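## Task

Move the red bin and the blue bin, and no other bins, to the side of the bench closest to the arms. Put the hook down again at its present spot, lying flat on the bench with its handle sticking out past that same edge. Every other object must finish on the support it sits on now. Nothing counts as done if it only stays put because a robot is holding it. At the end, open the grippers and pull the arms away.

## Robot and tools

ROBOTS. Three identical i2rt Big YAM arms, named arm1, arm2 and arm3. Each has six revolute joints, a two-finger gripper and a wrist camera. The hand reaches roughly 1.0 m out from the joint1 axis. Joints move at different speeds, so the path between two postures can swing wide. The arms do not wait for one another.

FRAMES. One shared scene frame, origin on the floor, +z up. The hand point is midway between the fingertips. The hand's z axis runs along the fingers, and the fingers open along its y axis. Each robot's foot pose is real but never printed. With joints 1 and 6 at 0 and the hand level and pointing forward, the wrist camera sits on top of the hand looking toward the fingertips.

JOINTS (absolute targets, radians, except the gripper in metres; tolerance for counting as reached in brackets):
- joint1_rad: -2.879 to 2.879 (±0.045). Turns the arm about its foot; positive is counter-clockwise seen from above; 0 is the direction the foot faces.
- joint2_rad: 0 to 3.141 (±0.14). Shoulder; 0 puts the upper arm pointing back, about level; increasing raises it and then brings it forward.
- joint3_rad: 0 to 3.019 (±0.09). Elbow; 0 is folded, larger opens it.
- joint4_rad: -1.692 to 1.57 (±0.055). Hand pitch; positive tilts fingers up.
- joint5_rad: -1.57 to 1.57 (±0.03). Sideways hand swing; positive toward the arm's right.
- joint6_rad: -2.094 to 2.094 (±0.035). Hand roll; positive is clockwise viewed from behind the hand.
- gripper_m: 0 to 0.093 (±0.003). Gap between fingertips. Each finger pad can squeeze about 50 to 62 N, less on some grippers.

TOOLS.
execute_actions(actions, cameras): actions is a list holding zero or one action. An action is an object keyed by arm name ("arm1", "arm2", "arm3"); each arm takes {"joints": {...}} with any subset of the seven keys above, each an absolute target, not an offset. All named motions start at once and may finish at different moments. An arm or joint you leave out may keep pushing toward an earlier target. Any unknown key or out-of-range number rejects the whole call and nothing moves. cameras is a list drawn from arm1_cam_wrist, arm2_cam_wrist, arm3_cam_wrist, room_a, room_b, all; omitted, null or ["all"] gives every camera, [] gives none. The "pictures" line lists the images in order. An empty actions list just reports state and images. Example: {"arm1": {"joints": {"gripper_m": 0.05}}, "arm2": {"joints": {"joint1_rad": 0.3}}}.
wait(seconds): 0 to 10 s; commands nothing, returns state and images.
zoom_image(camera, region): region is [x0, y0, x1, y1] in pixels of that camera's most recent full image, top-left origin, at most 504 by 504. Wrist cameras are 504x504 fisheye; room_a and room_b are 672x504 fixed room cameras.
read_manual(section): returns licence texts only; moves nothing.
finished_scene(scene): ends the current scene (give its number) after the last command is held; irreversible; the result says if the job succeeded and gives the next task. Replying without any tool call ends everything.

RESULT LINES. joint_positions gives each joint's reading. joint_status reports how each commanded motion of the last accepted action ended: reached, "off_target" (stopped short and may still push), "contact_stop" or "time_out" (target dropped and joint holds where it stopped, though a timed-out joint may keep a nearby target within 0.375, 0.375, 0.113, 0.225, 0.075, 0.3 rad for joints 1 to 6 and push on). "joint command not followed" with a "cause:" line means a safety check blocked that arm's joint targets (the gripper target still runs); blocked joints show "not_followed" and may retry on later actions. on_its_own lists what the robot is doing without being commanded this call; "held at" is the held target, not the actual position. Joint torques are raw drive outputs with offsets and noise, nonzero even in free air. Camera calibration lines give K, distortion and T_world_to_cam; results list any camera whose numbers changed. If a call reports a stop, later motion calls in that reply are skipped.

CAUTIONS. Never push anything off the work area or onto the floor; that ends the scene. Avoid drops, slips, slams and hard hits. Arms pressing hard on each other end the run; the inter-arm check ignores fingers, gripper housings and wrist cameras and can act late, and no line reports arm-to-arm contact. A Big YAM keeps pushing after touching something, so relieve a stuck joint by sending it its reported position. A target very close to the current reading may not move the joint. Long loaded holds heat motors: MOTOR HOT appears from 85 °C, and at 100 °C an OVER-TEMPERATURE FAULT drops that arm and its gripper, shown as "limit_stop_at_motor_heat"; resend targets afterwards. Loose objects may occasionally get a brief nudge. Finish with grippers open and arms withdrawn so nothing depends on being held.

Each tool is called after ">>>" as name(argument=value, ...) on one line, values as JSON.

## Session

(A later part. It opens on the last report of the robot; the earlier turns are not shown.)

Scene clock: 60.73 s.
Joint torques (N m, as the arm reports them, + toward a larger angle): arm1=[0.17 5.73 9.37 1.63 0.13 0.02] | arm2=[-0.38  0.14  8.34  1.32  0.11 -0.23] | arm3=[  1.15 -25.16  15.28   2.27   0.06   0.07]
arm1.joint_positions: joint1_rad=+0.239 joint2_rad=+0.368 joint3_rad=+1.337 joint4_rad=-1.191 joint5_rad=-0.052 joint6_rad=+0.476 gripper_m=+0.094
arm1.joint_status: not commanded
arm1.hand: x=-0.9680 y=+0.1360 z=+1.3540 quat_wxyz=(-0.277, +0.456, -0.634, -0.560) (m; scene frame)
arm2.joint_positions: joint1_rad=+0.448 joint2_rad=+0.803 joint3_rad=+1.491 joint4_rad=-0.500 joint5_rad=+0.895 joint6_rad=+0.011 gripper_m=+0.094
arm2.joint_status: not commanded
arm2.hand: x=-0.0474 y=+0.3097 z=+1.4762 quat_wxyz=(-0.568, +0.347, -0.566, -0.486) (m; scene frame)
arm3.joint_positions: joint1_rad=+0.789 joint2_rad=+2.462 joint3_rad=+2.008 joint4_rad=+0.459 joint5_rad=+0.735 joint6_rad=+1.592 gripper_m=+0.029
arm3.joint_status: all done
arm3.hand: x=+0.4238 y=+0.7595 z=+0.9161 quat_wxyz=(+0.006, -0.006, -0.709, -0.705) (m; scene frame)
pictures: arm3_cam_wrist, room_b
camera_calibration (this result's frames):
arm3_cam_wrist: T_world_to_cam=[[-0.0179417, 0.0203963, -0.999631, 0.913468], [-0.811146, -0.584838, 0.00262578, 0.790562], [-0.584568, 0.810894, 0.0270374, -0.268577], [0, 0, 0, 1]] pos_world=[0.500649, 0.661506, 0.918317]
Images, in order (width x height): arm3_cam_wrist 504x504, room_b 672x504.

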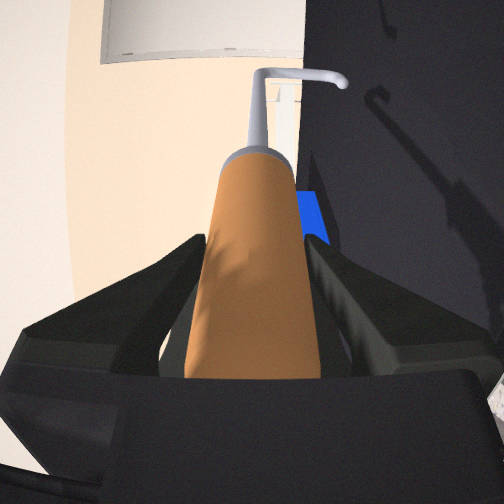

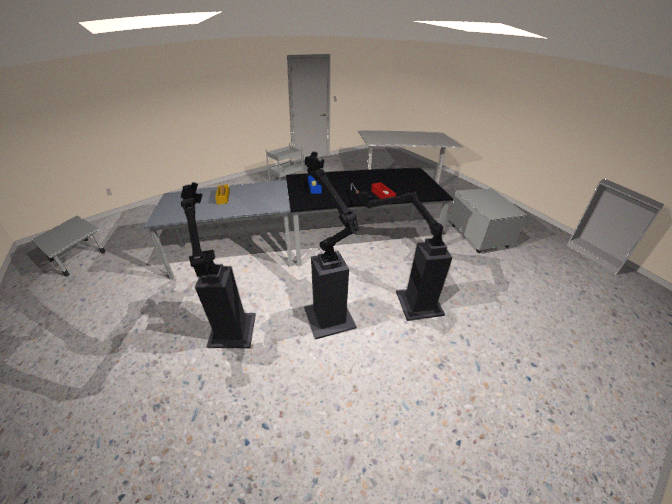

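>>> execute_actions(actions=[{"arm3":{"joints":{"joint2_rad":2.59,"joint3_rad":2.08,"joint4_rad":0.575,"joint6_rad":1.05}}}], cameras=[])

>>> execute_actions(actions=[{"arm3":{"joints":{"joint2_rad":2.65,"joint3_rad":2.10,"joint4_rad":0.61,"joint6_rad":0.5}}}], cameras=[])

>>> execute_actions(actions=[{"arm3":{"joints":{"joint2_rad":2.70,"joint3_rad":2.11,"joint4_rad":0.635,"joint6_rad":-0.01}}}], cameras=["arm3_cam_wrist"])

Scene clock: 62.77 s.
Joint torques (N m, as the arm reports them, + toward a larger angle): arm1=[0.18 5.74 9.38 1.63 0.13 0.02] | arm2=[-0.43  0.03  8.32  1.31  0.11 -0.22] | arm3=[  0.27 -24.44  13.03   1.7    0.21  -0.07]
arm1.joint_positions: joint1_rad=+0.239 joint2_rad=+0.368 joint3_rad=+1.337 joint4_rad=-1.191 joint5_rad=-0.052 joint6_rad=+0.476 gripper_m=+0.094
arm1.joint_status: not commanded
arm1.hand: x=-0.9680 y=+0.1360 z=+1.3540 quat_wxyz=(-0.277, +0.456, -0.634, -0.560) (m; scene frame)
arm2.joint_positions: joint1_rad=+0.448 joint2_rad=+0.803 joint3_rad=+1.491 joint4_rad=-0.500 joint5_rad=+0.895 joint6_rad=+0.011 gripper_m=+0.094
arm2.joint_status: not commanded
arm2.hand: x=-0.0474 y=+0.3097 z=+1.4762 quat_wxyz=(-0.568, +0.347, -0.566, -0.486) (m; scene frame)
arm3.joint_positions: joint1_rad=+0.790 joint2_rad=+2.577 joint3_rad=+2.036 joint4_rad=+0.567 joint5_rad=+0.731 joint6_rad=+1.061 gripper_m=+0.029
arm3.joint_status: all done
arm3.hand: x=+0.4204 y=+0.7606 z=+0.8518 quat_wxyz=(-0.173, +0.175, -0.681, -0.689) (m; scene frame)
pictures: none
No camera images: the call's "cameras" was empty. Leave "cameras" out to get every camera's image.

Scene clock: 64.30 s.
Joint torques (N m, as the arm reports them, + toward a larger angle): arm1=[0.19 5.77 9.38 1.62 0.13 0.01] | arm2=[-0.39  0.14  8.31  1.3   0.12 -0.24] | arm3=[  0.46 -23.52  13.74   1.79   0.19   0.  ]
arm1.joint_positions: joint1_rad=+0.239 joint2_rad=+0.368 joint3_rad=+1.337 joint4_rad=-1.191 joint5_rad=-0.052 joint6_rad=+0.476 gripper_m=+0.094
arm1.joint_status: not commanded
arm1.hand: x=-0.9680 y=+0.1360 z=+1.3540 quat_wxyz=(-0.277, +0.456, -0.634, -0.560) (m; scene frame)
arm2.joint_positions: joint1_rad=+0.448 joint2_rad=+0.803 joint3_rad=+1.491 joint4_rad=-0.500 joint5_rad=+0.895 joint6_rad=+0.011 gripper_m=+0.094
arm2.joint_status: not commanded
arm2.hand: x=-0.0474 y=+0.3097 z=+1.4762 quat_wxyz=(-0.568, +0.347, -0.566, -0.486) (m; scene frame)
arm3.joint_positions: joint1_rad=+0.790 joint2_rad=+2.620 joint3_rad=+2.049 joint4_rad=+0.594 joint5_rad=+0.731 joint6_rad=+0.508 gripper_m=+0.029
arm3.joint_status: all done
arm3.hand: x=+0.4206 y=+0.7603 z=+0.8262 quat_wxyz=(-0.355, +0.355, -0.608, -0.615) (m; scene frame)
pictures: none
No camera images: the call's "cameras" was empty. Leave "cameras" out to get every camera's image.

Scene clock: 65.70 s.
Joint torques (N m, as the arm reports them, + toward a larger angle): arm1=[0.21 5.74 9.38 1.62 0.13 0.01] | arm2=[-0.4   0.15  8.34  1.3   0.11 -0.23] | arm3=[  0.67 -23.52  13.46   2.04   0.24  -0.05]
arm1.joint_positions: joint1_rad=+0.239 joint2_rad=+0.368 joint3_rad=+1.337 joint4_rad=-1.191 joint5_rad=-0.052 joint6_rad=+0.476 gripper_m=+0.094
arm1.joint_status: not commanded
arm1.hand: x=-0.9680 y=+0.1360 z=+1.3540 quat_wxyz=(-0.277, +0.456, -0.634, -0.560) (m; scene frame)
arm2.joint_positions: joint1_rad=+0.448 joint2_rad=+0.803 joint3_rad=+1.491 joint4_rad=-0.500 joint5_rad=+0.895 joint6_rad=+0.011 gripper_m=+0.094
arm2.joint_status: not commanded
arm2.hand: x=-0.0474 y=+0.3097 z=+1.4762 quat_wxyz=(-0.568, +0.347, -0.566, -0.486) (m; scene frame)
arm3.joint_positions: joint1_rad=+0.790 joint2_rad=+2.670 joint3_rad=+2.061 joint4_rad=+0.617 joint5_rad=+0.731 joint6_rad=+0.004 gripper_m=+0.029
arm3.joint_status: all done
arm3.hand: x=+0.4222 y=+0.7585 z=+0.7922 quat_wxyz=(-0.497, +0.501, -0.500, -0.502) (m; scene frame)
pictures: arm3_cam_wrist
camera_calibration (this result's frames):
arm3_cam_wrist: T_world_to_cam=[[0.999487, 0.0317768, -0.00409956, -0.437317], [0.0153643, -0.587626, -0.808987, 1.08514], [-0.0281161, 0.808509, -0.587812, -0.0113883], [0, 0, 0, 1]] pos_world=[0.4201, 0.66076, 0.869377]
Images, in order (width x height): arm3_cam_wrist 504x504.

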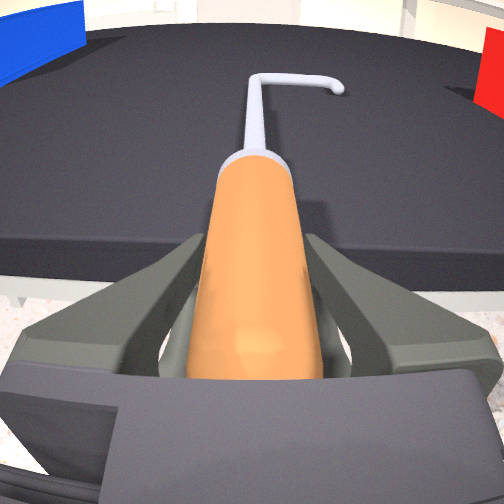

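>>> execute_actions(actions=[{"arm3":{"joints":{"joint2_rad":2.712,"gripper_m":0.093}}}], cameras=["arm3_cam_wrist"])

>>> execute_actions(actions=[{"arm3":{"joints":{"joint1_rad":0.886,"joint2_rad":2.51,"joint3_rad":1.73,"joint4_rad":0.83,"joint5_rad":0.831}}}], cameras=["arm3_cam_wrist"])

>>> execute_actions(actions=[{"arm3":{"joints":{"joint2_rad":1.0,"joint3_rad":0.9,"joint4_rad":-0.3,"joint5_rad":0.3,"joint1_rad":0.5}},"arm2":{"joints":{"joint1_rad":-0.3,"joint5_rad":-0.727,"joint3_rad":1.44,"joint4_rad":0.5}}}], cameras=[])

>>> execute_actions(actions=[{"arm3":{"joints":{"joint1_rad":-0.3}},"arm2":{"joints":{"joint1_rad":-0.87,"joint2_rad":2.39,"joint4_rad":0.96,"joint6_rad":0}}}], cameras=["arm2_cam_wrist","room_b"])

Scene clock: 67.07 s.
Joint torques (N m, as the arm reports them, + toward a larger angle): arm1=[0.2  5.78 9.38 1.62 0.13 0.02] | arm2=[-0.41  0.09  8.33  1.29  0.12 -0.23] | arm3=[  0.38 -23.32  12.57   1.8    0.04   0.02]
arm1.joint_positions: joint1_rad=+0.239 joint2_rad=+0.368 joint3_rad=+1.337 joint4_rad=-1.191 joint5_rad=-0.052 joint6_rad=+0.476 gripper_m=+0.094
arm1.joint_status: not commanded
arm1.hand: x=-0.9680 y=+0.1360 z=+1.3540 quat_wxyz=(-0.277, +0.456, -0.634, -0.560) (m; scene frame)
arm2.joint_positions: joint1_rad=+0.448 joint2_rad=+0.803 joint3_rad=+1.491 joint4_rad=-0.500 joint5_rad=+0.895 joint6_rad=+0.011 gripper_m=+0.094
arm2.joint_status: not commanded
arm2.hand: x=-0.0474 y=+0.3097 z=+1.4762 quat_wxyz=(-0.568, +0.347, -0.566, -0.486) (m; scene frame)
arm3.joint_positions: joint1_rad=+0.790 joint2_rad=+2.672 joint3_rad=+2.072 joint4_rad=+0.623 joint5_rad=+0.733 joint6_rad=+0.002 gripper_m=+0.093
arm3.joint_status: all done
arm3.hand: x=+0.4212 y=+0.7602 z=+0.7976 quat_wxyz=(-0.498, +0.496, -0.500, -0.506) (m; scene frame)
pictures: arm3_cam_wrist
camera_calibration (this result's frames):
arm3_cam_wrist: T_world_to_cam=[[0.999509, 0.0291625, -0.0114675, -0.428446], [0.00752841, -0.578704, -0.815503, 1.09224], [-0.0304184, 0.815016, -0.578639, -0.0208877], [0, 0, 0, 1]] pos_world=[0.419377, 0.661599, 0.873722]
Images, in order (width x height): arm3_cam_wrist 504x504.

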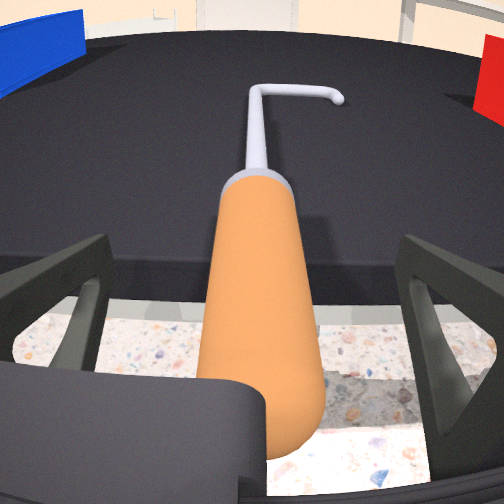

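Scene clock: 68.30 s.
Joint torques (N m, as the arm reports them, + toward a larger angle): arm1=[0.24 5.75 9.38 1.62 0.13 0.02] | arm2=[-0.41  0.1   8.32  1.27  0.11 -0.23] | arm3=[  0.46 -23.07   8.49   1.85   0.03  -0.01]
arm1.joint_positions: joint1_rad=+0.239 joint2_rad=+0.368 joint3_rad=+1.337 joint4_rad=-1.191 joint5_rad=-0.052 joint6_rad=+0.476 gripper_m=+0.094
arm1.joint_status: not commanded
arm1.hand: x=-0.9680 y=+0.1360 z=+1.3540 quat_wxyz=(-0.277, +0.456, -0.634, -0.560) (m; scene frame)
arm2.joint_positions: joint1_rad=+0.448 joint2_rad=+0.803 joint3_rad=+1.491 joint4_rad=-0.500 joint5_rad=+0.895 joint6_rad=+0.011 gripper_m=+0.094
arm2.joint_status: not commanded
arm2.hand: x=-0.0474 y=+0.3097 z=+1.4762 quat_wxyz=(-0.568, +0.347, -0.566, -0.486) (m; scene frame)
arm3.joint_positions: joint1_rad=+0.893 joint2_rad=+2.504 joint3_rad=+1.727 joint4_rad=+0.821 joint5_rad=+0.828 joint6_rad=+0.001 gripper_m=+0.093
arm3.joint_status: all done
arm3.hand: x=+0.4129 y=+0.6591 z=+0.8105 quat_wxyz=(-0.495, +0.490, -0.499, -0.515) (m; scene frame)
pictures: arm3_cam_wrist
camera_calibration (this result's frames):
arm3_cam_wrist: T_world_to_cam=[[0.998923, 0.0369961, -0.0279868, -0.408631], [-0.00202092, -0.568024, -0.82301, 1.04725], [-0.0463453, 0.82218, -0.567337, 0.0613651], [0, 0, 0, 1]] pos_world=[0.413151, 0.559529, 0.885278]
Images, in order (width x height): arm3_cam_wrist 504x504.

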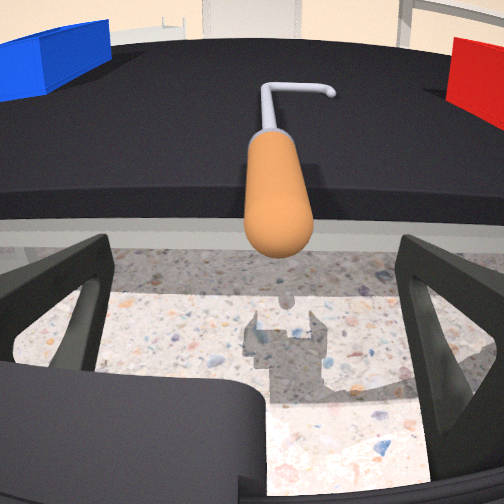

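Scene clock: 70.27 s.
Joint torques (N m, as the arm reports them, + toward a larger angle): arm1=[0.17 5.77 9.37 1.61 0.13 0.01] | arm2=[-1.07  1.12  7.67  0.64  0.26 -0.15] | arm3=[-0.52 -6.28 11.14  1.43 -0.02  0.  ]
arm1.joint_positions: joint1_rad=+0.239 joint2_rad=+0.368 joint3_rad=+1.337 joint4_rad=-1.191 joint5_rad=-0.052 joint6_rad=+0.476 gripper_m=+0.094
arm1.joint_status: not commanded
arm1.hand: x=-0.9680 y=+0.1360 z=+1.3540 quat_wxyz=(-0.277, +0.456, -0.634, -0.560) (m; scene frame)
arm2.joint_positions: joint1_rad=-0.296 joint2_rad=+0.801 joint3_rad=+1.431 joint4_rad=+0.489 joint5_rad=-0.722 joint6_rad=+0.011 gripper_m=+0.094
arm2.joint_status: all done
arm2.hand: x=-0.0834 y=+0.2203 z=+1.6072 quat_wxyz=(-0.638, +0.398, +0.064, -0.657) (m; scene frame)
arm3.joint_positions: joint1_rad=+0.507 joint2_rad=+0.997 joint3_rad=+0.902 joint4_rad=-0.292 joint5_rad=+0.301 joint6_rad=-0.001 gripper_m=+0.093
arm3.joint_status: all done
arm3.hand: x=+0.7817 y=+0.4621 z=+1.1317 quat_wxyz=(-0.397, +0.655, -0.506, -0.397) (m; scene frame)
pictures: none
No camera images: the call's "cameras" was empty. Leave "cameras" out to get every camera's image.

Scene clock: 72.13 s.
Joint torques (N m, as the arm reports them, + toward a larger angle): arm1=[0.17 5.77 9.37 1.62 0.13 0.02] | arm2=[ -0.24 -17.86   7.01   2.17  -0.09  -0.22] | arm3=[-0.13 -7.01 11.11  1.22  0.13  0.02]
arm1.joint_positions: joint1_rad=+0.239 joint2_rad=+0.368 joint3_rad=+1.337 joint4_rad=-1.191 joint5_rad=-0.052 joint6_rad=+0.476 gripper_m=+0.094
arm1.joint_status: not commanded
arm1.hand: x=-0.9680 y=+0.1360 z=+1.3540 quat_wxyz=(-0.277, +0.456, -0.634, -0.560) (m; scene frame)
arm2.joint_positions: joint1_rad=-0.874 joint2_rad=+2.405 joint3_rad=+1.425 joint4_rad=+0.943 joint5_rad=-0.725 joint6_rad=+0.011 gripper_m=+0.094
arm2.joint_status: all done
arm2.hand: x=+0.4238 y=+0.6457 z=+0.7602 quat_wxyz=(-0.486, +0.496, -0.517, -0.500) (m; scene frame)
arm3.joint_positions: joint1_rad=-0.296 joint2_rad=+0.997 joint3_rad=+0.902 joint4_rad=-0.292 joint5_rad=+0.300 joint6_rad=-0.001 gripper_m=+0.093
arm3.joint_status: all done
arm3.hand: x=+1.1537 y=+0.4410 z=+1.1341 quat_wxyz=(-0.524, +0.405, -0.719, -0.210) (m; scene frame)
pictures: arm2_cam_wrist, room_b
camera_calibration (this result's frames):
arm2_cam_wrist: T_world_to_cam=[[0.999145, 0.00600321, -0.040899, -0.392269], [-0.0287693, -0.609476, -0.792282, 1.00944], [-0.0296832, 0.792782, -0.608783, 0.0834807], [0, 0, 0, 1]] pos_world=[0.423452, 0.5514, 0.834536]
Images, in order (width x height): arm2_cam_wrist 504x504, room_b 672x504.

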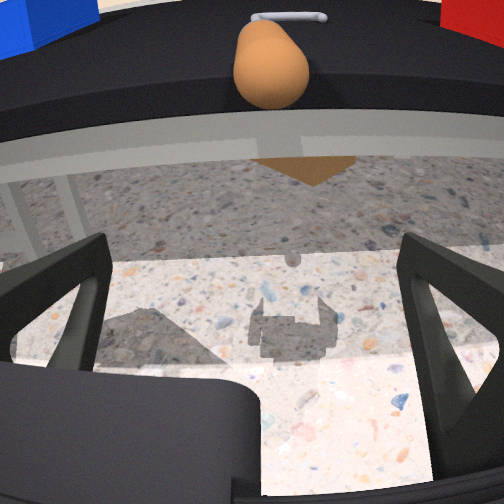

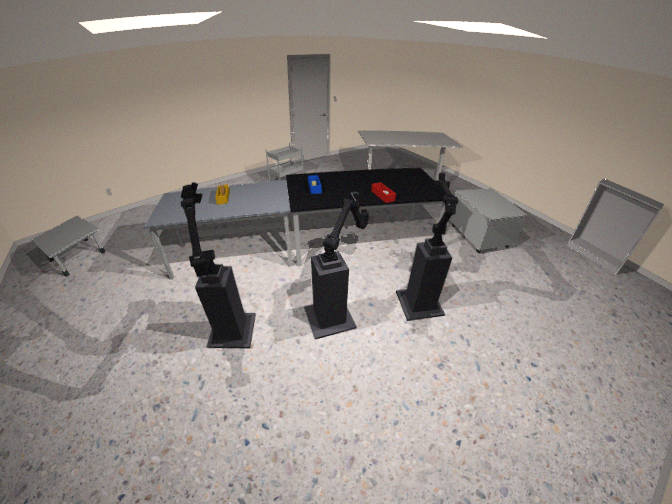

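>>> execute_actions(actions=[{"arm2":{"joints":{"joint2_rad":2.325,"joint4_rad":0.94,"joint6_rad":-0.03}}}], cameras=["arm2_cam_wrist"])

Scene clock: 74.43 s.
Joint torques (N m, as the arm reports them, + toward a larger angle): arm1=[0.2  5.77 9.38 1.62 0.13 0.02] | arm2=[ -0.29 -17.07   7.42   1.35  -0.06  -0.24] | arm3=[ 0.26 -6.65 11.09  1.4   0.07  0.05]
arm1.joint_positions: joint1_rad=+0.239 joint2_rad=+0.368 joint3_rad=+1.337 joint4_rad=-1.191 joint5_rad=-0.052 joint6_rad=+0.476 gripper_m=+0.094
arm1.joint_status: not commanded
arm1.hand: x=-0.9680 y=+0.1360 z=+1.3540 quat_wxyz=(-0.277, +0.456, -0.634, -0.560) (m; scene frame)
arm2.joint_positions: joint1_rad=-0.874 joint2_rad=+2.327 joint3_rad=+1.425 joint4_rad=+0.942 joint5_rad=-0.725 joint6_rad=-0.017 gripper_m=+0.094
arm2.joint_status: all done
arm2.hand: x=+0.4285 y=+0.6510 z=+0.8180 quat_wxyz=(-0.521, +0.501, -0.483, -0.495) (m; scene frame)
arm3.joint_positions: joint1_rad=-0.296 joint2_rad=+0.997 joint3_rad=+0.902 joint4_rad=-0.292 joint5_rad=+0.300 joint6_rad=-0.001 gripper_m=+0.093
arm3.joint_status: not commanded
arm3.hand: x=+1.1537 y=+0.4410 z=+1.1341 quat_wxyz=(-0.524, +0.405, -0.719, -0.210) (m; scene frame)
pictures: arm2_cam_wrist
camera_calibration (this result's frames):
arm2_cam_wrist: T_world_to_cam=[[0.999214, 0.00598426, 0.0391783, -0.460189], [0.0357411, -0.563243, -0.825518, 1.02808], [0.0171268, 0.82627, -0.563014, 0.035377], [0, 0, 0, 1]] pos_world=[0.422477, 0.55258, 0.886643]
Images, in order (width x height): arm2_cam_wrist 504x504.

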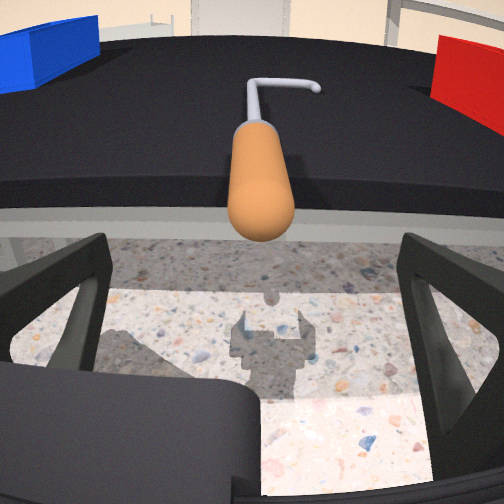

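>>> execute_actions(actions=[{"arm2":{"joints":{"joint1_rad":-0.775,"joint2_rad":2.495,"joint3_rad":1.80,"joint4_rad":0.735,"joint5_rad":-0.63,"joint6_rad":-0.01}}}], cameras=["arm2_cam_wrist"])

Scene clock: 75.93 s.
Joint torques (N m, as the arm reports them, + toward a larger angle): arm1=[0.19 5.77 9.38 1.63 0.13 0.02] | arm2=[ -0.65 -19.99  10.08   1.46   0.19   0.02] | arm3=[-0.53 -6.59 10.97  1.17  0.03  0.09]
arm1.joint_positions: joint1_rad=+0.239 joint2_rad=+0.368 joint3_rad=+1.337 joint4_rad=-1.191 joint5_rad=-0.052 joint6_rad=+0.476 gripper_m=+0.094
arm1.joint_status: not commanded
arm1.hand: x=-0.9680 y=+0.1360 z=+1.3540 quat_wxyz=(-0.277, +0.456, -0.634, -0.560) (m; scene frame)
arm2.joint_positions: joint1_rad=-0.775 joint2_rad=+2.505 joint3_rad=+1.765 joint4_rad=+0.736 joint5_rad=-0.635 joint6_rad=-0.017 gripper_m=+0.094
arm2.joint_status: all done
arm2.hand: x=+0.4258 y=+0.7562 z=+0.7929 quat_wxyz=(-0.503, +0.505, -0.496, -0.496) (m; scene frame)
arm3.joint_positions: joint1_rad=-0.296 joint2_rad=+0.997 joint3_rad=+0.902 joint4_rad=-0.292 joint5_rad=+0.300 joint6_rad=-0.001 gripper_m=+0.093
arm3.joint_status: not commanded
arm3.hand: x=+1.1537 y=+0.4410 z=+1.1341 quat_wxyz=(-0.524, +0.405, -0.719, -0.210) (m; scene frame)
pictures: arm2_cam_wrist
camera_calibration (this result's frames):
arm2_cam_wrist: T_world_to_cam=[[0.999838, 0.0151804, 0.00970998, -0.440987], [0.016799, -0.590205, -0.807078, 1.08053], [-0.0065209, 0.807111, -0.590364, -0.0194917], [0, 0, 0, 1]] pos_world=[0.422637, 0.660161, 0.864848]
Images, in order (width x height): arm2_cam_wrist 504x504.

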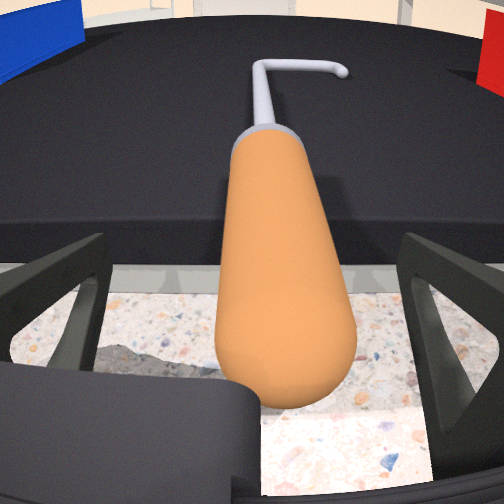

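>>> execute_actions(actions=[{"arm2":{"joints":{"joint1_rad":-0.775,"joint2_rad":2.515,"joint3_rad":1.865,"joint4_rad":0.69}}}], cameras=["arm2_cam_wrist"])

>>> execute_actions(actions=[{"arm2":{"joints":{"gripper_m":0}}}], cameras=["arm2_cam_wrist"])

Scene clock: 77.13 s.
Joint torques (N m, as the arm reports them, + toward a larger angle): arm1=[0.19 5.76 9.37 1.62 0.13 0.02] | arm2=[ -0.65 -19.74  10.68   1.22   0.19   0.02] | arm3=[-0.09 -5.77 11.    1.32  0.05  0.  ]
arm1.joint_positions: joint1_rad=+0.239 joint2_rad=+0.368 joint3_rad=+1.337 joint4_rad=-1.191 joint5_rad=-0.052 joint6_rad=+0.476 gripper_m=+0.094
arm1.joint_status: not commanded
arm1.hand: x=-0.9680 y=+0.1360 z=+1.3540 quat_wxyz=(-0.277, +0.456, -0.634, -0.560) (m; scene frame)
arm2.joint_positions: joint1_rad=-0.775 joint2_rad=+2.512 joint3_rad=+1.826 joint4_rad=+0.696 joint5_rad=-0.635 joint6_rad=-0.017 gripper_m=+0.094
arm2.joint_status: all done
arm2.hand: x=+0.4346 y=+0.7682 z=+0.8095 quat_wxyz=(-0.508, +0.504, -0.491, -0.497) (m; scene frame)
arm3.joint_positions: joint1_rad=-0.296 joint2_rad=+0.997 joint3_rad=+0.902 joint4_rad=-0.292 joint5_rad=+0.300 joint6_rad=-0.001 gripper_m=+0.093
arm3.joint_status: not commanded
arm3.hand: x=+1.1537 y=+0.4410 z=+1.1341 quat_wxyz=(-0.524, +0.405, -0.719, -0.210) (m; scene frame)
pictures: arm2_cam_wrist
camera_calibration (this result's frames):
arm2_cam_wrist: T_world_to_cam=[[0.999717, 0.0150173, 0.0184627, -0.457025], [0.0237517, -0.580735, -0.813746, 1.09595], [-0.00149836, 0.813954, -0.580927, -0.0343821], [0, 0, 0, 1]] pos_world=[0.430814, 0.671304, 0.880288]
Images, in order (width x height): arm2_cam_wrist 504x504.

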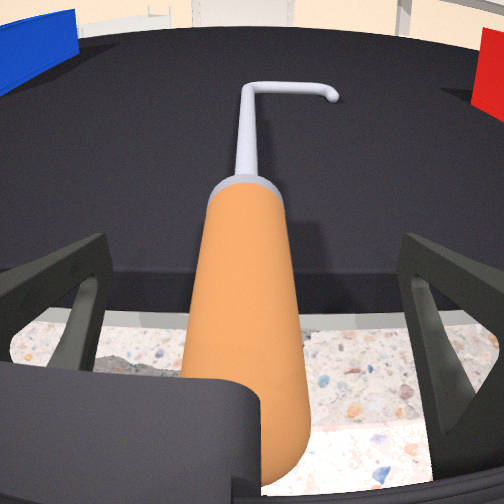

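Scene clock: 77.87 s.
Joint torques (N m, as the arm reports them, + toward a larger angle): arm1=[0.2  5.73 9.37 1.62 0.13 0.02] | arm2=[ -0.6  -19.28  10.64   1.26   0.22   0.02] | arm3=[-0.15 -6.76 11.08  1.41  0.13  0.01]
arm1.joint_positions: joint1_rad=+0.239 joint2_rad=+0.368 joint3_rad=+1.337 joint4_rad=-1.191 joint5_rad=-0.052 joint6_rad=+0.476 gripper_m=+0.094
arm1.joint_status: not commanded
arm1.hand: x=-0.9680 y=+0.1360 z=+1.3540 quat_wxyz=(-0.277, +0.456, -0.634, -0.560) (m; scene frame)
arm2.joint_positions: joint1_rad=-0.775 joint2_rad=+2.512 joint3_rad=+1.826 joint4_rad=+0.695 joint5_rad=-0.635 joint6_rad=-0.017 gripper_m=+0.029
arm2.joint_status: gripper_m off_target (ended at +0.029, target +0.000)
arm2.hand: x=+0.4345 y=+0.7682 z=+0.8093 quat_wxyz=(-0.508, +0.504, -0.492, -0.497) (m; scene frame)
arm3.joint_positions: joint1_rad=-0.296 joint2_rad=+0.997 joint3_rad=+0.902 joint4_rad=-0.292 joint5_rad=+0.300 joint6_rad=-0.001 gripper_m=+0.093
arm3.joint_status: not commanded
arm3.hand: x=+1.1537 y=+0.4410 z=+1.1341 quat_wxyz=(-0.524, +0.405, -0.719, -0.210) (m; scene frame)
pictures: arm2_cam_wrist
camera_calibration (this result's frames):
arm2_cam_wrist: T_world_to_cam=[[0.999726, 0.0154132, 0.017624, -0.456587], [0.0233005, -0.581229, -0.813407, 1.09612], [-0.00229359, 0.813594, -0.581428, -0.0334496], [0, 0, 0, 1]] pos_world=[0.430845, 0.671347, 0.880188]
Images, in order (width x height): arm2_cam_wrist 504x504.

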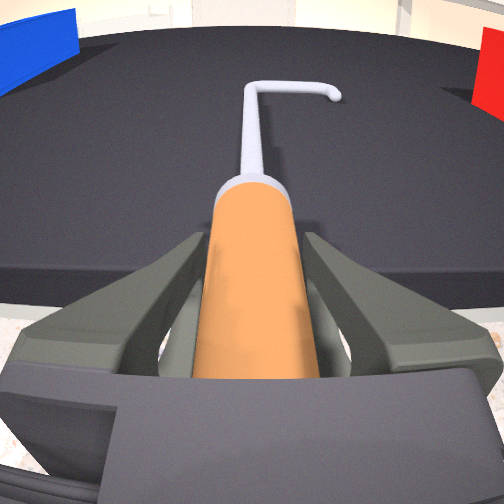

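>>> execute_actions(actions=[{"arm2":{"joints":{"gripper_m":0.05,"joint2_rad":2.532,"joint4_rad":0.715}}}], cameras=[])

>>> execute_actions(actions=[{"arm2":{"joints":{"gripper_m":0}}}], cameras=["arm2_cam_wrist"])

Scene clock: 78.87 s.
Joint torques (N m, as the arm reports them, + toward a larger angle): arm1=[0.19 5.75 9.37 1.62 0.13 0.02] | arm2=[ -0.58 -18.86  10.57   2.19   0.21   0.01] | arm3=[-0.33 -6.69 11.    1.33  0.07  0.  ]
arm1.joint_positions: joint1_rad=+0.239 joint2_rad=+0.368 joint3_rad=+1.337 joint4_rad=-1.191 joint5_rad=-0.052 joint6_rad=+0.476 gripper_m=+0.094
arm1.joint_status: not commanded
arm1.hand: x=-0.9680 y=+0.1360 z=+1.3540 quat_wxyz=(-0.277, +0.456, -0.634, -0.560) (m; scene frame)
arm2.joint_positions: joint1_rad=-0.775 joint2_rad=+2.522 joint3_rad=+1.826 joint4_rad=+0.698 joint5_rad=-0.635 joint6_rad=-0.017 gripper_m=+0.050
arm2.joint_status: all done
arm2.hand: x=+0.4341 y=+0.7676 z=+0.8012 quat_wxyz=(-0.505, +0.504, -0.494, -0.496) (m; scene frame)
arm3.joint_positions: joint1_rad=-0.296 joint2_rad=+0.997 joint3_rad=+0.902 joint4_rad=-0.292 joint5_rad=+0.300 joint6_rad=-0.001 gripper_m=+0.093
arm3.joint_status: not commanded
arm3.hand: x=+1.1537 y=+0.4410 z=+1.1341 quat_wxyz=(-0.524, +0.405, -0.719, -0.210) (m; scene frame)
pictures: none
No camera images: the call's "cameras" was empty. Leave "cameras" out to get every camera's image.

Scene clock: 79.47 s.
Joint torques (N m, as the arm reports them, + toward a larger angle): arm1=[0.18 5.74 9.38 1.62 0.13 0.02] | arm2=[ -0.7  -18.88  10.59   2.2    0.18   0.02] | arm3=[-0.46 -6.59 11.11  1.36  0.06  0.04]
arm1.joint_positions: joint1_rad=+0.239 joint2_rad=+0.368 joint3_rad=+1.337 joint4_rad=-1.191 joint5_rad=-0.052 joint6_rad=+0.476 gripper_m=+0.094
arm1.joint_status: not commanded
arm1.hand: x=-0.9680 y=+0.1360 z=+1.3540 quat_wxyz=(-0.277, +0.456, -0.634, -0.560) (m; scene frame)
arm2.joint_positions: joint1_rad=-0.775 joint2_rad=+2.522 joint3_rad=+1.826 joint4_rad=+0.699 joint5_rad=-0.634 joint6_rad=-0.017 gripper_m=+0.029
arm2.joint_status: gripper_m off_target (ended at +0.029, target +0.000)
arm2.hand: x=+0.4342 y=+0.7676 z=+0.8012 quat_wxyz=(-0.505, +0.504, -0.494, -0.496) (m; scene frame)
arm3.joint_positions: joint1_rad=-0.296 joint2_rad=+0.997 joint3_rad=+0.902 joint4_rad=-0.292 joint5_rad=+0.300 joint6_rad=-0.001 gripper_m=+0.093
arm3.joint_status: not commanded
arm3.hand: x=+1.1537 y=+0.4410 z=+1.1341 quat_wxyz=(-0.524, +0.405, -0.719, -0.210) (m; scene frame)
pictures: arm2_cam_wrist
camera_calibration (this result's frames):
arm2_cam_wrist: T_world_to_cam=[[0.999801, 0.0147357, 0.0134737, -0.452296], [0.0195524, -0.585736, -0.810266, 1.09177], [-0.00404782, 0.810368, -0.585907, -0.0308045], [0, 0, 0, 1]] pos_world=[0.430734, 0.671119, 0.872672]
Images, in order (width x height): arm2_cam_wrist 504x504.

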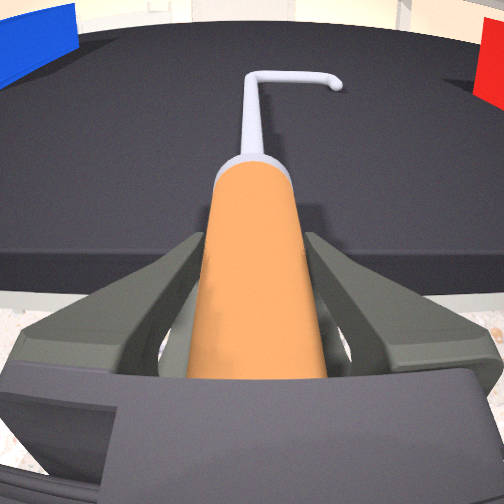

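>>> execute_actions(actions=[{"arm2":{"joints":{"joint2_rad":2.47,"joint4_rad":0.66,"joint6_rad":0.65}}}], cameras=[])

>>> execute_actions(actions=[{"arm2":{"joints":{"joint2_rad":2.425,"joint4_rad":0.62,"joint6_rad":1.6}}}], cameras=["arm2_cam_wrist"])

>>> execute_actions(actions=[{"arm2":{"joints":{"joint2_rad":2.15,"joint4_rad":0.48}}}], cameras=["arm2_cam_wrist"])

Scene clock: 81.53 s.
Joint torques (N m, as the arm reports them, + toward a larger angle): arm1=[0.17 5.76 9.38 1.62 0.13 0.01] | arm2=[ -0.5  -21.03  10.76   1.24  -0.2    0.3 ] | arm3=[-0.41 -5.91 11.04  1.36  0.06  0.04]
arm1.joint_positions: joint1_rad=+0.239 joint2_rad=+0.368 joint3_rad=+1.337 joint4_rad=-1.191 joint5_rad=-0.052 joint6_rad=+0.476 gripper_m=+0.094
arm1.joint_status: not commanded
arm1.hand: x=-0.9680 y=+0.1360 z=+1.3540 quat_wxyz=(-0.277, +0.456, -0.634, -0.560) (m; scene frame)
arm2.joint_positions: joint1_rad=-0.776 joint2_rad=+2.490 joint3_rad=+1.826 joint4_rad=+0.667 joint5_rad=-0.625 joint6_rad=+0.616 gripper_m=+0.029
arm2.joint_status: all done
arm2.hand: x=+0.4380 y=+0.7689 z=+0.8220 quat_wxyz=(-0.329, +0.322, -0.628, -0.627) (m; scene frame)
arm3.joint_positions: joint1_rad=-0.296 joint2_rad=+0.997 joint3_rad=+0.902 joint4_rad=-0.292 joint5_rad=+0.300 joint6_rad=-0.001 gripper_m=+0.093
arm3.joint_status: not commanded
arm3.hand: x=+1.1537 y=+0.4410 z=+1.1341 quat_wxyz=(-0.524, +0.405, -0.719, -0.210) (m; scene frame)
pictures: none
No camera images: the call's "cameras" was empty. Leave "cameras" out to get every camera's image.

Scene clock: 83.37 s.
Joint torques (N m, as the arm reports them, + toward a larger angle): arm1=[0.17 5.76 9.38 1.62 0.13 0.02] | arm2=[ -0.16 -20.39  10.79   1.44  -0.35   0.2 ] | arm3=[ 0.23 -6.8  10.97  1.41  0.05  0.05]
arm1.joint_positions: joint1_rad=+0.239 joint2_rad=+0.368 joint3_rad=+1.337 joint4_rad=-1.191 joint5_rad=-0.052 joint6_rad=+0.476 gripper_m=+0.094
arm1.joint_status: not commanded
arm1.hand: x=-0.9680 y=+0.1360 z=+1.3540 quat_wxyz=(-0.277, +0.456, -0.634, -0.560) (m; scene frame)
arm2.joint_positions: joint1_rad=-0.781 joint2_rad=+2.439 joint3_rad=+1.830 joint4_rad=+0.623 joint5_rad=-0.621 joint6_rad=+1.571 gripper_m=+0.029
arm2.joint_status: all done
arm2.hand: x=+0.4442 y=+0.7690 z=+0.8585 quat_wxyz=(-0.009, -0.003, -0.703, -0.711) (m; scene frame)
arm3.joint_positions: joint1_rad=-0.296 joint2_rad=+0.997 joint3_rad=+0.902 joint4_rad=-0.292 joint5_rad=+0.300 joint6_rad=-0.001 gripper_m=+0.093
arm3.joint_status: not commanded
arm3.hand: x=+1.1537 y=+0.4410 z=+1.1341 quat_wxyz=(-0.524, +0.405, -0.719, -0.210) (m; scene frame)
pictures: arm2_cam_wrist
camera_calibration (this result's frames):
arm2_cam_wrist: T_world_to_cam=[[0.00323269, 0.0263987, -0.999646, 0.840441], [-0.819016, -0.573495, -0.0177934, 0.821504], [-0.573761, 0.818784, 0.019767, -0.271764], [0, 0, 0, 1]] pos_world=[0.51418, 0.671458, 0.860133]
Images, in order (width x height): arm2_cam_wrist 504x504.

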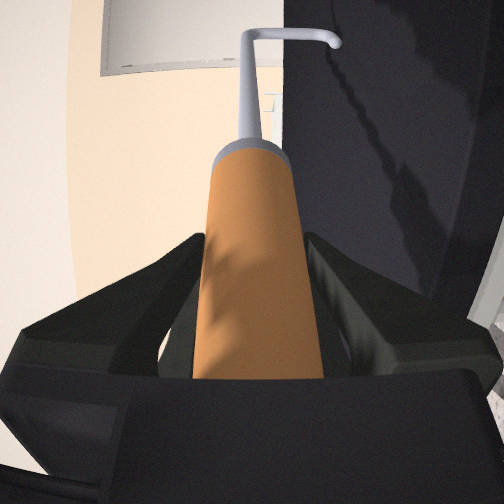

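Scene clock: 84.90 s.
Joint torques (N m, as the arm reports them, + toward a larger angle): arm1=[0.21 5.75 9.37 1.62 0.13 0.02] | arm2=[ -0.3  -21.67  11.84   2.75  -0.08  -0.08] | arm3=[-0.49 -6.08 10.95  1.48  0.1   0.03]
arm1.joint_positions: joint1_rad=+0.239 joint2_rad=+0.368 joint3_rad=+1.337 joint4_rad=-1.191 joint5_rad=-0.052 joint6_rad=+0.476 gripper_m=+0.094
arm1.joint_status: not commanded
arm1.hand: x=-0.9680 y=+0.1360 z=+1.3540 quat_wxyz=(-0.277, +0.456, -0.634, -0.560) (m; scene frame)
arm2.joint_positions: joint1_rad=-0.779 joint2_rad=+2.194 joint3_rad=+1.827 joint4_rad=+0.451 joint5_rad=-0.627 joint6_rad=+1.592 gripper_m=+0.029
arm2.joint_status: all done
arm2.hand: x=+0.4331 y=+0.7583 z=+1.0301 quat_wxyz=(-0.014, +0.007, -0.682, -0.731) (m; scene frame)
arm3.joint_positions: joint1_rad=-0.296 joint2_rad=+0.997 joint3_rad=+0.902 joint4_rad=-0.292 joint5_rad=+0.300 joint6_rad=-0.001 gripper_m=+0.093
arm3.joint_status: not commanded
arm3.hand: x=+1.1537 y=+0.4410 z=+1.1341 quat_wxyz=(-0.524, +0.405, -0.719, -0.210) (m; scene frame)
pictures: arm2_cam_wrist
camera_calibration (this result's frames):
arm2_cam_wrist: T_world_to_cam=[[0.024586, 0.0828787, -0.996256, 0.956671], [-0.812983, -0.578283, -0.0681705, 0.862275], [-0.581768, 0.811616, 0.0531613, -0.298268], [0, 0, 0, 1]] pos_world=[0.503972, 0.66143, 1.02773]
Images, in order (width x height): arm2_cam_wrist 504x504.

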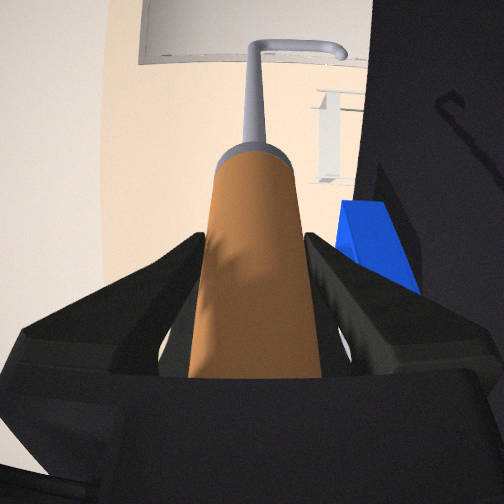

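>>> execute_actions(actions=[{"arm2":{"joints":{"joint1_rad":-0.19,"joint5_rad":-0.11,"joint3_rad":1.93,"joint2_rad":2.2,"joint4_rad":0.33}},"arm1":{"joints":{"joint1_rad":-0.55,"joint2_rad":1.0,"joint3_rad":1.4,"joint4_rad":-0.45,"joint5_rad":0,"joint6_rad":0}}}], cameras=["arm2_cam_wrist","arm1_cam_wrist","room_a"])

>>> zoom_image(camera="room_a", region=[200, 220, 320, 310])

Scene clock: 87.67 s.
Joint torques (N m, as the arm reports them, + toward a larger angle): arm1=[ 0.01 -4.41 13.7   2.02  0.25 -0.02] | arm2=[ -1.02 -23.73  15.37   2.89  -0.01  -0.07] | arm3=[-0.43 -6.07 10.88  1.2   0.05  0.04]
arm1.joint_positions: joint1_rad=-0.548 joint2_rad=+1.001 joint3_rad=+1.372 joint4_rad=-0.467 joint5_rad=-0.003 joint6_rad=+0.007 gripper_m=+0.094
arm1.joint_status: all done
arm1.hand: x=-0.6459 y=+0.3601 z=+1.3643 quat_wxyz=(-0.605, +0.319, -0.668, -0.294) (m; scene frame)
arm2.joint_positions: joint1_rad=-0.185 joint2_rad=+2.261 joint3_rad=+1.850 joint4_rad=+0.299 joint5_rad=-0.109 joint6_rad=+1.592 gripper_m=+0.029
arm2.joint_status: all done
arm2.hand: x=+0.0187 y=+0.9107 z=+0.9501 quat_wxyz=(+0.033, +0.013, -0.745, -0.666) (m; scene frame)
arm3.joint_positions: joint1_rad=-0.296 joint2_rad=+0.997 joint3_rad=+0.902 joint4_rad=-0.292 joint5_rad=+0.300 joint6_rad=-0.001 gripper_m=+0.093
arm3.joint_status: not commanded
arm3.hand: x=+1.1537 y=+0.4410 z=+1.1341 quat_wxyz=(-0.524, +0.405, -0.719, -0.210) (m; scene frame)
pictures: arm1_cam_wrist, arm2_cam_wrist, room_a
camera_calibration (this result's frames):
arm1_cam_wrist: T_world_to_cam=[[0.778287, -0.627628, -0.0187586, 0.755027], [-0.422307, -0.501103, -0.755349, 0.942852], [0.464679, 0.595801, -0.655054, 1.10391], [0, 0, 0, 1]] pos_world=[-0.70242, 0.28863, 1.44947]
arm2_cam_wrist: T_world_to_cam=[[-0.0312325, -0.0979335, -0.994703, 1.03882], [-0.767642, -0.634998, 0.0866218, 0.511754], [-0.640117, 0.766281, -0.0553454, -0.513286], [0, 0, 0, 1]] pos_world=[0.0967259, 0.820019, 0.960579]
Images, in order (width x height): arm1_cam_wrist 504x504, arm2_cam_wrist 504x504, room_a 672x504.

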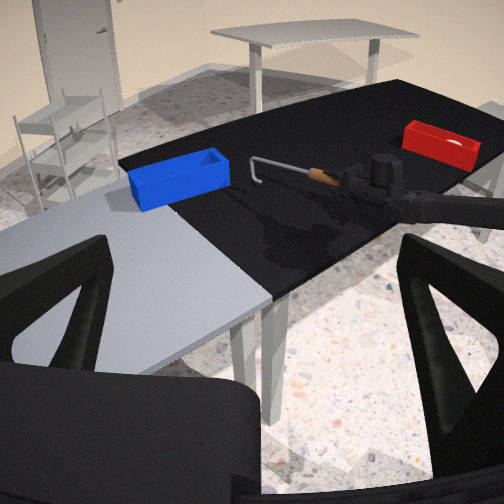

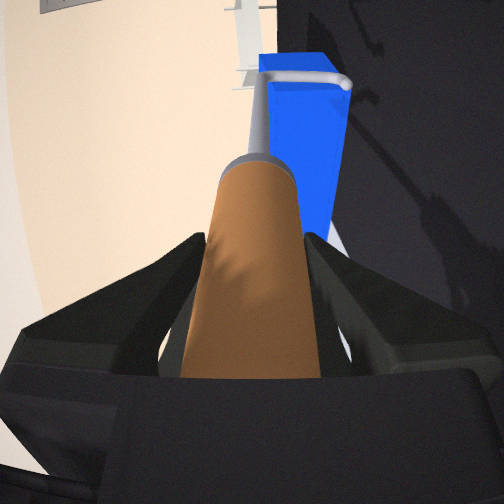

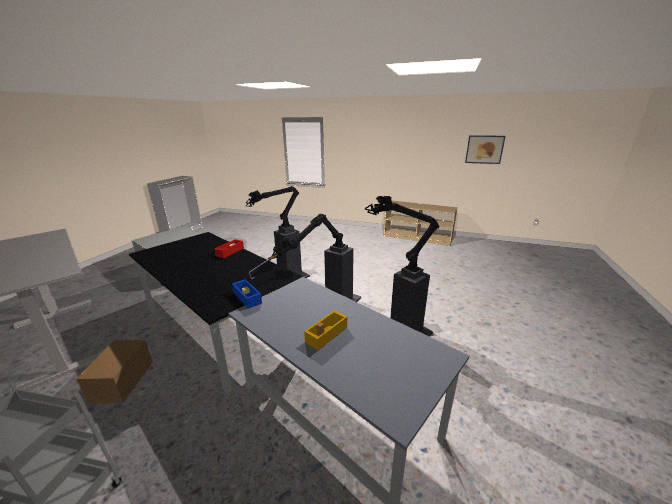

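Region (200, 220, 320, 310) of room_a's 672x504 image, scaled by 4.200, with more detail than that image has; it fills the top 378 rows of this view, and the rest is white.

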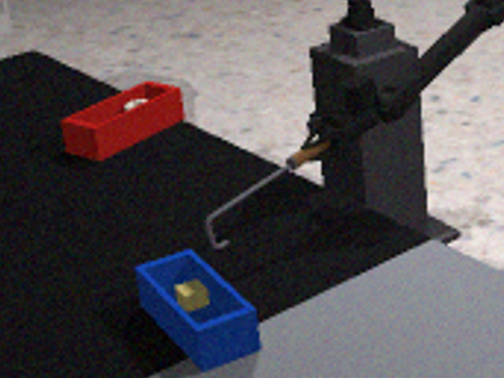

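>>> execute_actions(actions=[{"arm2":{"joints":{"joint2_rad":2.05,"joint3_rad":2.0,"joint4_rad":0.35,"joint5_rad":0}}}], cameras=[])

>>> execute_actions(actions=[{"arm2":{"joints":{"joint1_rad":-0.07,"joint2_rad":2.45,"joint3_rad":2.55,"joint4_rad":0.02}}}], cameras=["arm2_cam_wrist","arm1_cam_wrist","room_a"])

>>> zoom_image(camera="room_a", region=[200, 220, 320, 310])

Scene clock: 89.70 s.
Joint torques (N m, as the arm reports them, + toward a larger angle): arm1=[ 0.02 -4.4  13.72  2.02  0.25 -0.02] | arm2=[ -0.67 -21.26  14.23   2.95   0.01  -0.08] | arm3=[-0.05 -6.76 10.97  1.3   0.11  0.03]
arm1.joint_positions: joint1_rad=-0.548 joint2_rad=+1.001 joint3_rad=+1.372 joint4_rad=-0.467 joint5_rad=-0.003 joint6_rad=+0.007 gripper_m=+0.094
arm1.joint_status: not commanded
arm1.hand: x=-0.6459 y=+0.3601 z=+1.3643 quat_wxyz=(-0.605, +0.319, -0.668, -0.294) (m; scene frame)
arm2.joint_positions: joint1_rad=-0.190 joint2_rad=+2.097 joint3_rad=+1.940 joint4_rad=+0.314 joint5_rad=+0.000 joint6_rad=+1.592 gripper_m=+0.029
arm2.joint_status: all done
arm2.hand: x=+0.0412 y=+0.8915 z=+1.1528 quat_wxyz=(-0.011, -0.022, -0.649, -0.761) (m; scene frame)
arm3.joint_positions: joint1_rad=-0.296 joint2_rad=+0.997 joint3_rad=+0.902 joint4_rad=-0.292 joint5_rad=+0.300 joint6_rad=-0.001 gripper_m=+0.093
arm3.joint_status: not commanded
arm3.hand: x=+1.1537 y=+0.4410 z=+1.1341 quat_wxyz=(-0.524, +0.405, -0.719, -0.210) (m; scene frame)
pictures: none
No camera images: the call's "cameras" was empty. Leave "cameras" out to get every camera's image.

Scene clock: 91.47 s.
Joint torques (N m, as the arm reports them, + toward a larger angle): arm1=[ 0.   -4.43 13.72  2.02  0.25 -0.02] | arm2=[ -0.16 -26.26  16.56   3.43   0.    -0.08] | arm3=[-0.62 -5.91 10.87  1.38  0.03  0.05]
arm1.joint_positions: joint1_rad=-0.548 joint2_rad=+1.001 joint3_rad=+1.372 joint4_rad=-0.467 joint5_rad=-0.003 joint6_rad=+0.007 gripper_m=+0.094
arm1.joint_status: not commanded
arm1.hand: x=-0.6459 y=+0.3601 z=+1.3643 quat_wxyz=(-0.605, +0.319, -0.668, -0.294) (m; scene frame)
arm2.joint_positions: joint1_rad=-0.074 joint2_rad=+2.513 joint3_rad=+2.466 joint4_rad=-0.023 joint5_rad=+0.001 joint6_rad=+1.593 gripper_m=+0.029
arm2.joint_status: all done
arm2.hand: x=-0.0692 y=+0.9945 z=+1.0130 quat_wxyz=(+0.030, +0.017, -0.731, -0.681) (m; scene frame)
arm3.joint_positions: joint1_rad=-0.296 joint2_rad=+0.997 joint3_rad=+0.902 joint4_rad=-0.292 joint5_rad=+0.300 joint6_rad=-0.001 gripper_m=+0.093
arm3.joint_status: not commanded
arm3.hand: x=+1.1537 y=+0.4410 z=+1.1341 quat_wxyz=(-0.524, +0.405, -0.719, -0.210) (m; scene frame)
pictures: arm1_cam_wrist, arm2_cam_wrist, room_a
camera_calibration (this result's frames):
arm1_cam_wrist: T_world_to_cam=[[0.778287, -0.627628, -0.0187586, 0.755027], [-0.422307, -0.501103, -0.755349, 0.942852], [0.464679, 0.595801, -0.655054, 1.10391], [0, 0, 0, 1]] pos_world=[-0.70242, 0.28863, 1.44947]
arm2_cam_wrist: T_world_to_cam=[[-0.0227908, -0.0573047, -0.998097, 1.07046], [-0.767517, -0.638734, 0.0541979, 0.528648], [-0.640624, 0.767291, -0.029425, -0.657558], [0, 0, 0, 1]] pos_world=[0.00889583, 0.903547, 1.02042]
Images, in order (width x height): arm1_cam_wrist 504x504, arm2_cam_wrist 504x504, room_a 672x504.

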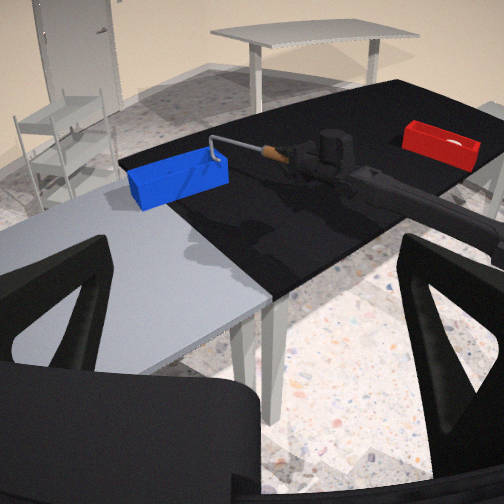

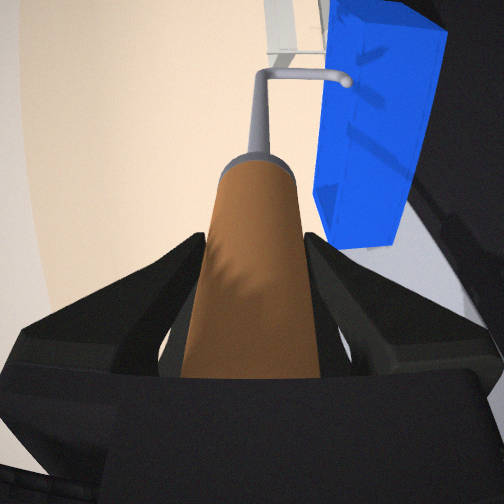

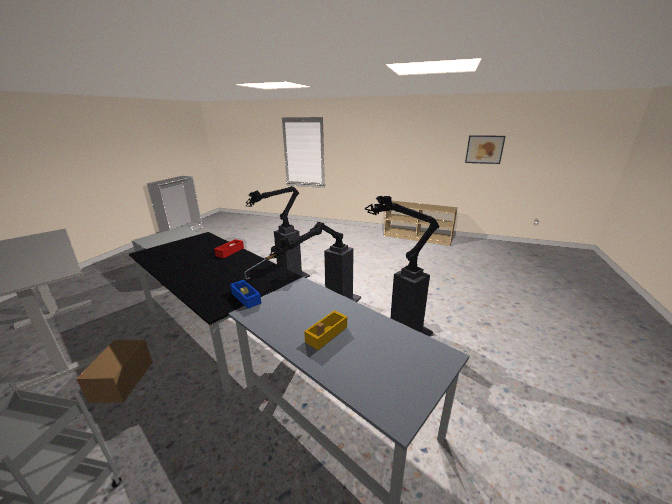

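Region (200, 220, 320, 310) of room_a's 672x504 image, scaled by 4.200, with more detail than that image has; it fills the top 378 rows of this view, and the rest is white.

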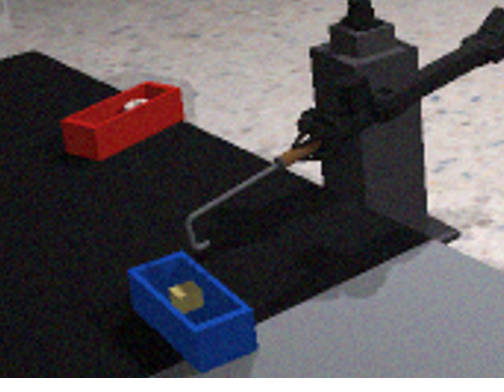

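>>> execute_actions(actions=[{"arm2":{"joints":{"joint2_rad":2.6,"joint3_rad":2.98,"joint4_rad":-0.07}}}], cameras=[])

>>> execute_actions(actions=[{"arm2":{"joints":{"joint2_rad":2.73}}}], cameras=["arm2_cam_wrist","arm1_cam_wrist","room_a"])

>>> zoom_image(camera="room_a", region=[215, 250, 285, 310])

Scene clock: 93.37 s.
Joint torques (N m, as the arm reports them, + toward a larger angle): arm1=[ 0.03 -4.38 13.73  2.01  0.25 -0.02] | arm2=[  0.09 -25.91  15.62   3.15  -0.04  -0.09] | arm3=[-0.3  -6.58 11.11  1.31  0.08  0.  ]
arm1.joint_positions: joint1_rad=-0.548 joint2_rad=+1.001 joint3_rad=+1.372 joint4_rad=-0.467 joint5_rad=-0.003 joint6_rad=+0.007 gripper_m=+0.094
arm1.joint_status: not commanded
arm1.hand: x=-0.6459 y=+0.3601 z=+1.3643 quat_wxyz=(-0.605, +0.319, -0.668, -0.294) (m; scene frame)
arm2.joint_positions: joint1_rad=-0.073 joint2_rad=+2.654 joint3_rad=+2.903 joint4_rad=-0.108 joint5_rad=+0.001 joint6_rad=+1.593 gripper_m=+0.029
arm2.joint_status: all done
arm2.hand: x=-0.0705 y=+1.0011 z=+1.1275 quat_wxyz=(+0.034, +0.015, -0.655, -0.755) (m; scene frame)
arm3.joint_positions: joint1_rad=-0.296 joint2_rad=+0.997 joint3_rad=+0.902 joint4_rad=-0.292 joint5_rad=+0.300 joint6_rad=-0.001 gripper_m=+0.093
arm3.joint_status: not commanded
arm3.hand: x=+1.1537 y=+0.4410 z=+1.1341 quat_wxyz=(-0.524, +0.405, -0.719, -0.210) (m; scene frame)
pictures: none
No camera images: the call's "cameras" was empty. Leave "cameras" out to get every camera's image.

Scene clock: 94.57 s.
Joint torques (N m, as the arm reports them, + toward a larger angle): arm1=[ 0.05 -4.38 13.72  2.02  0.25 -0.02] | arm2=[ -0.66 -28.4   14.83   2.81   0.    -0.09] | arm3=[-0.16 -7.22 11.08  1.33  0.07  0.  ]
arm1.joint_positions: joint1_rad=-0.548 joint2_rad=+1.001 joint3_rad=+1.372 joint4_rad=-0.467 joint5_rad=-0.003 joint6_rad=+0.007 gripper_m=+0.094
arm1.joint_status: not commanded
arm1.hand: x=-0.6459 y=+0.3601 z=+1.3643 quat_wxyz=(-0.605, +0.319, -0.668, -0.294) (m; scene frame)
arm2.joint_positions: joint1_rad=-0.073 joint2_rad=+2.806 joint3_rad=+2.915 joint4_rad=-0.099 joint5_rad=+0.001 joint6_rad=+1.593 gripper_m=+0.029
arm2.joint_status: all done
arm2.hand: x=-0.0721 y=+1.0268 z=+0.9853 quat_wxyz=(+0.031, +0.016, -0.703, -0.710) (m; scene frame)
arm3.joint_positions: joint1_rad=-0.296 joint2_rad=+0.997 joint3_rad=+0.902 joint4_rad=-0.292 joint5_rad=+0.300 joint6_rad=-0.001 gripper_m=+0.093
arm3.joint_status: not commanded
arm3.hand: x=+1.1537 y=+0.4410 z=+1.1341 quat_wxyz=(-0.524, +0.405, -0.719, -0.210) (m; scene frame)
pictures: arm1_cam_wrist, arm2_cam_wrist, room_a
camera_calibration (this result's frames):
arm1_cam_wrist: T_world_to_cam=[[0.778287, -0.627628, -0.0187586, 0.755027], [-0.422307, -0.501103, -0.755349, 0.942852], [0.464679, 0.595801, -0.655054, 1.10391], [0, 0, 0, 1]] pos_world=[-0.70242, 0.28863, 1.44947]
arm2_cam_wrist: T_world_to_cam=[[-0.028239, 0.0225364, -0.999347, 0.96337], [-0.766804, -0.641841, 0.0071937, 0.598097], [-0.64126, 0.766506, 0.035406, -0.7482], [0, 0, 0, 1]] pos_world=[0.00603728, 0.935672, 0.984929]
Images, in order (width x height): arm1_cam_wrist 504x504, arm2_cam_wrist 504x504, room_a 672x504.

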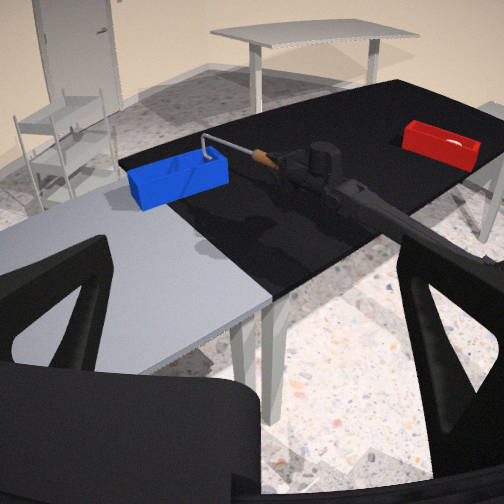

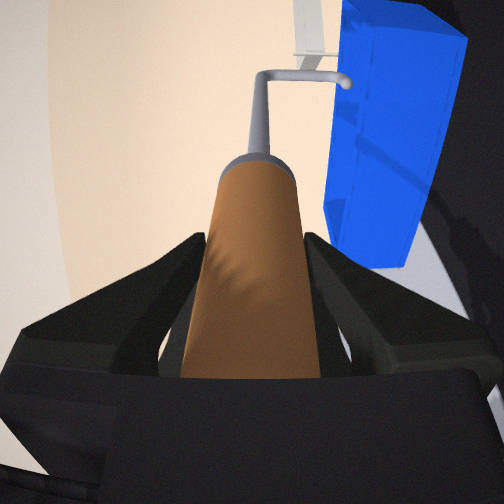

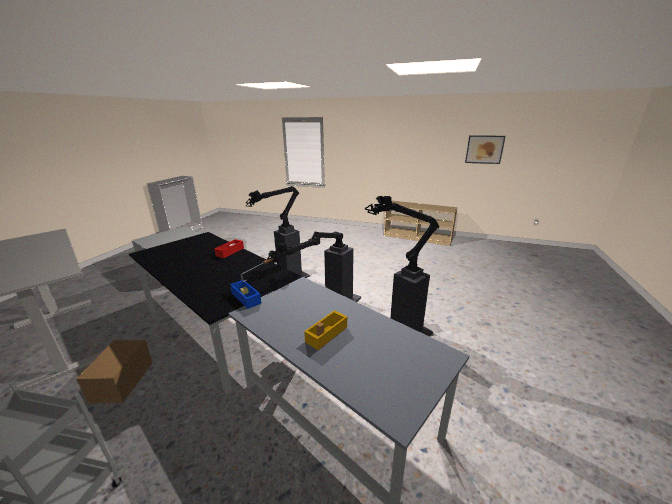

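Region (215, 250, 285, 310) of room_a's 672x504 image, scaled by 7.200, with more detail than that image has; it fills the top 432 rows of this view, and the rest is white.

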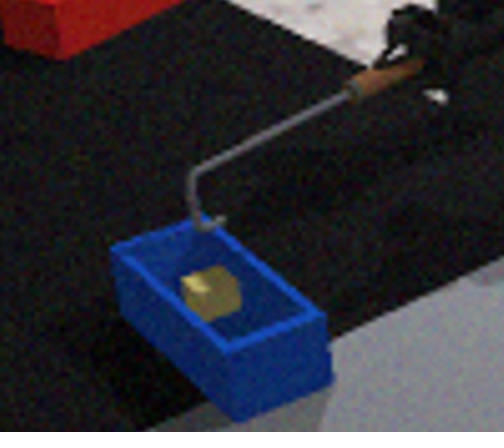

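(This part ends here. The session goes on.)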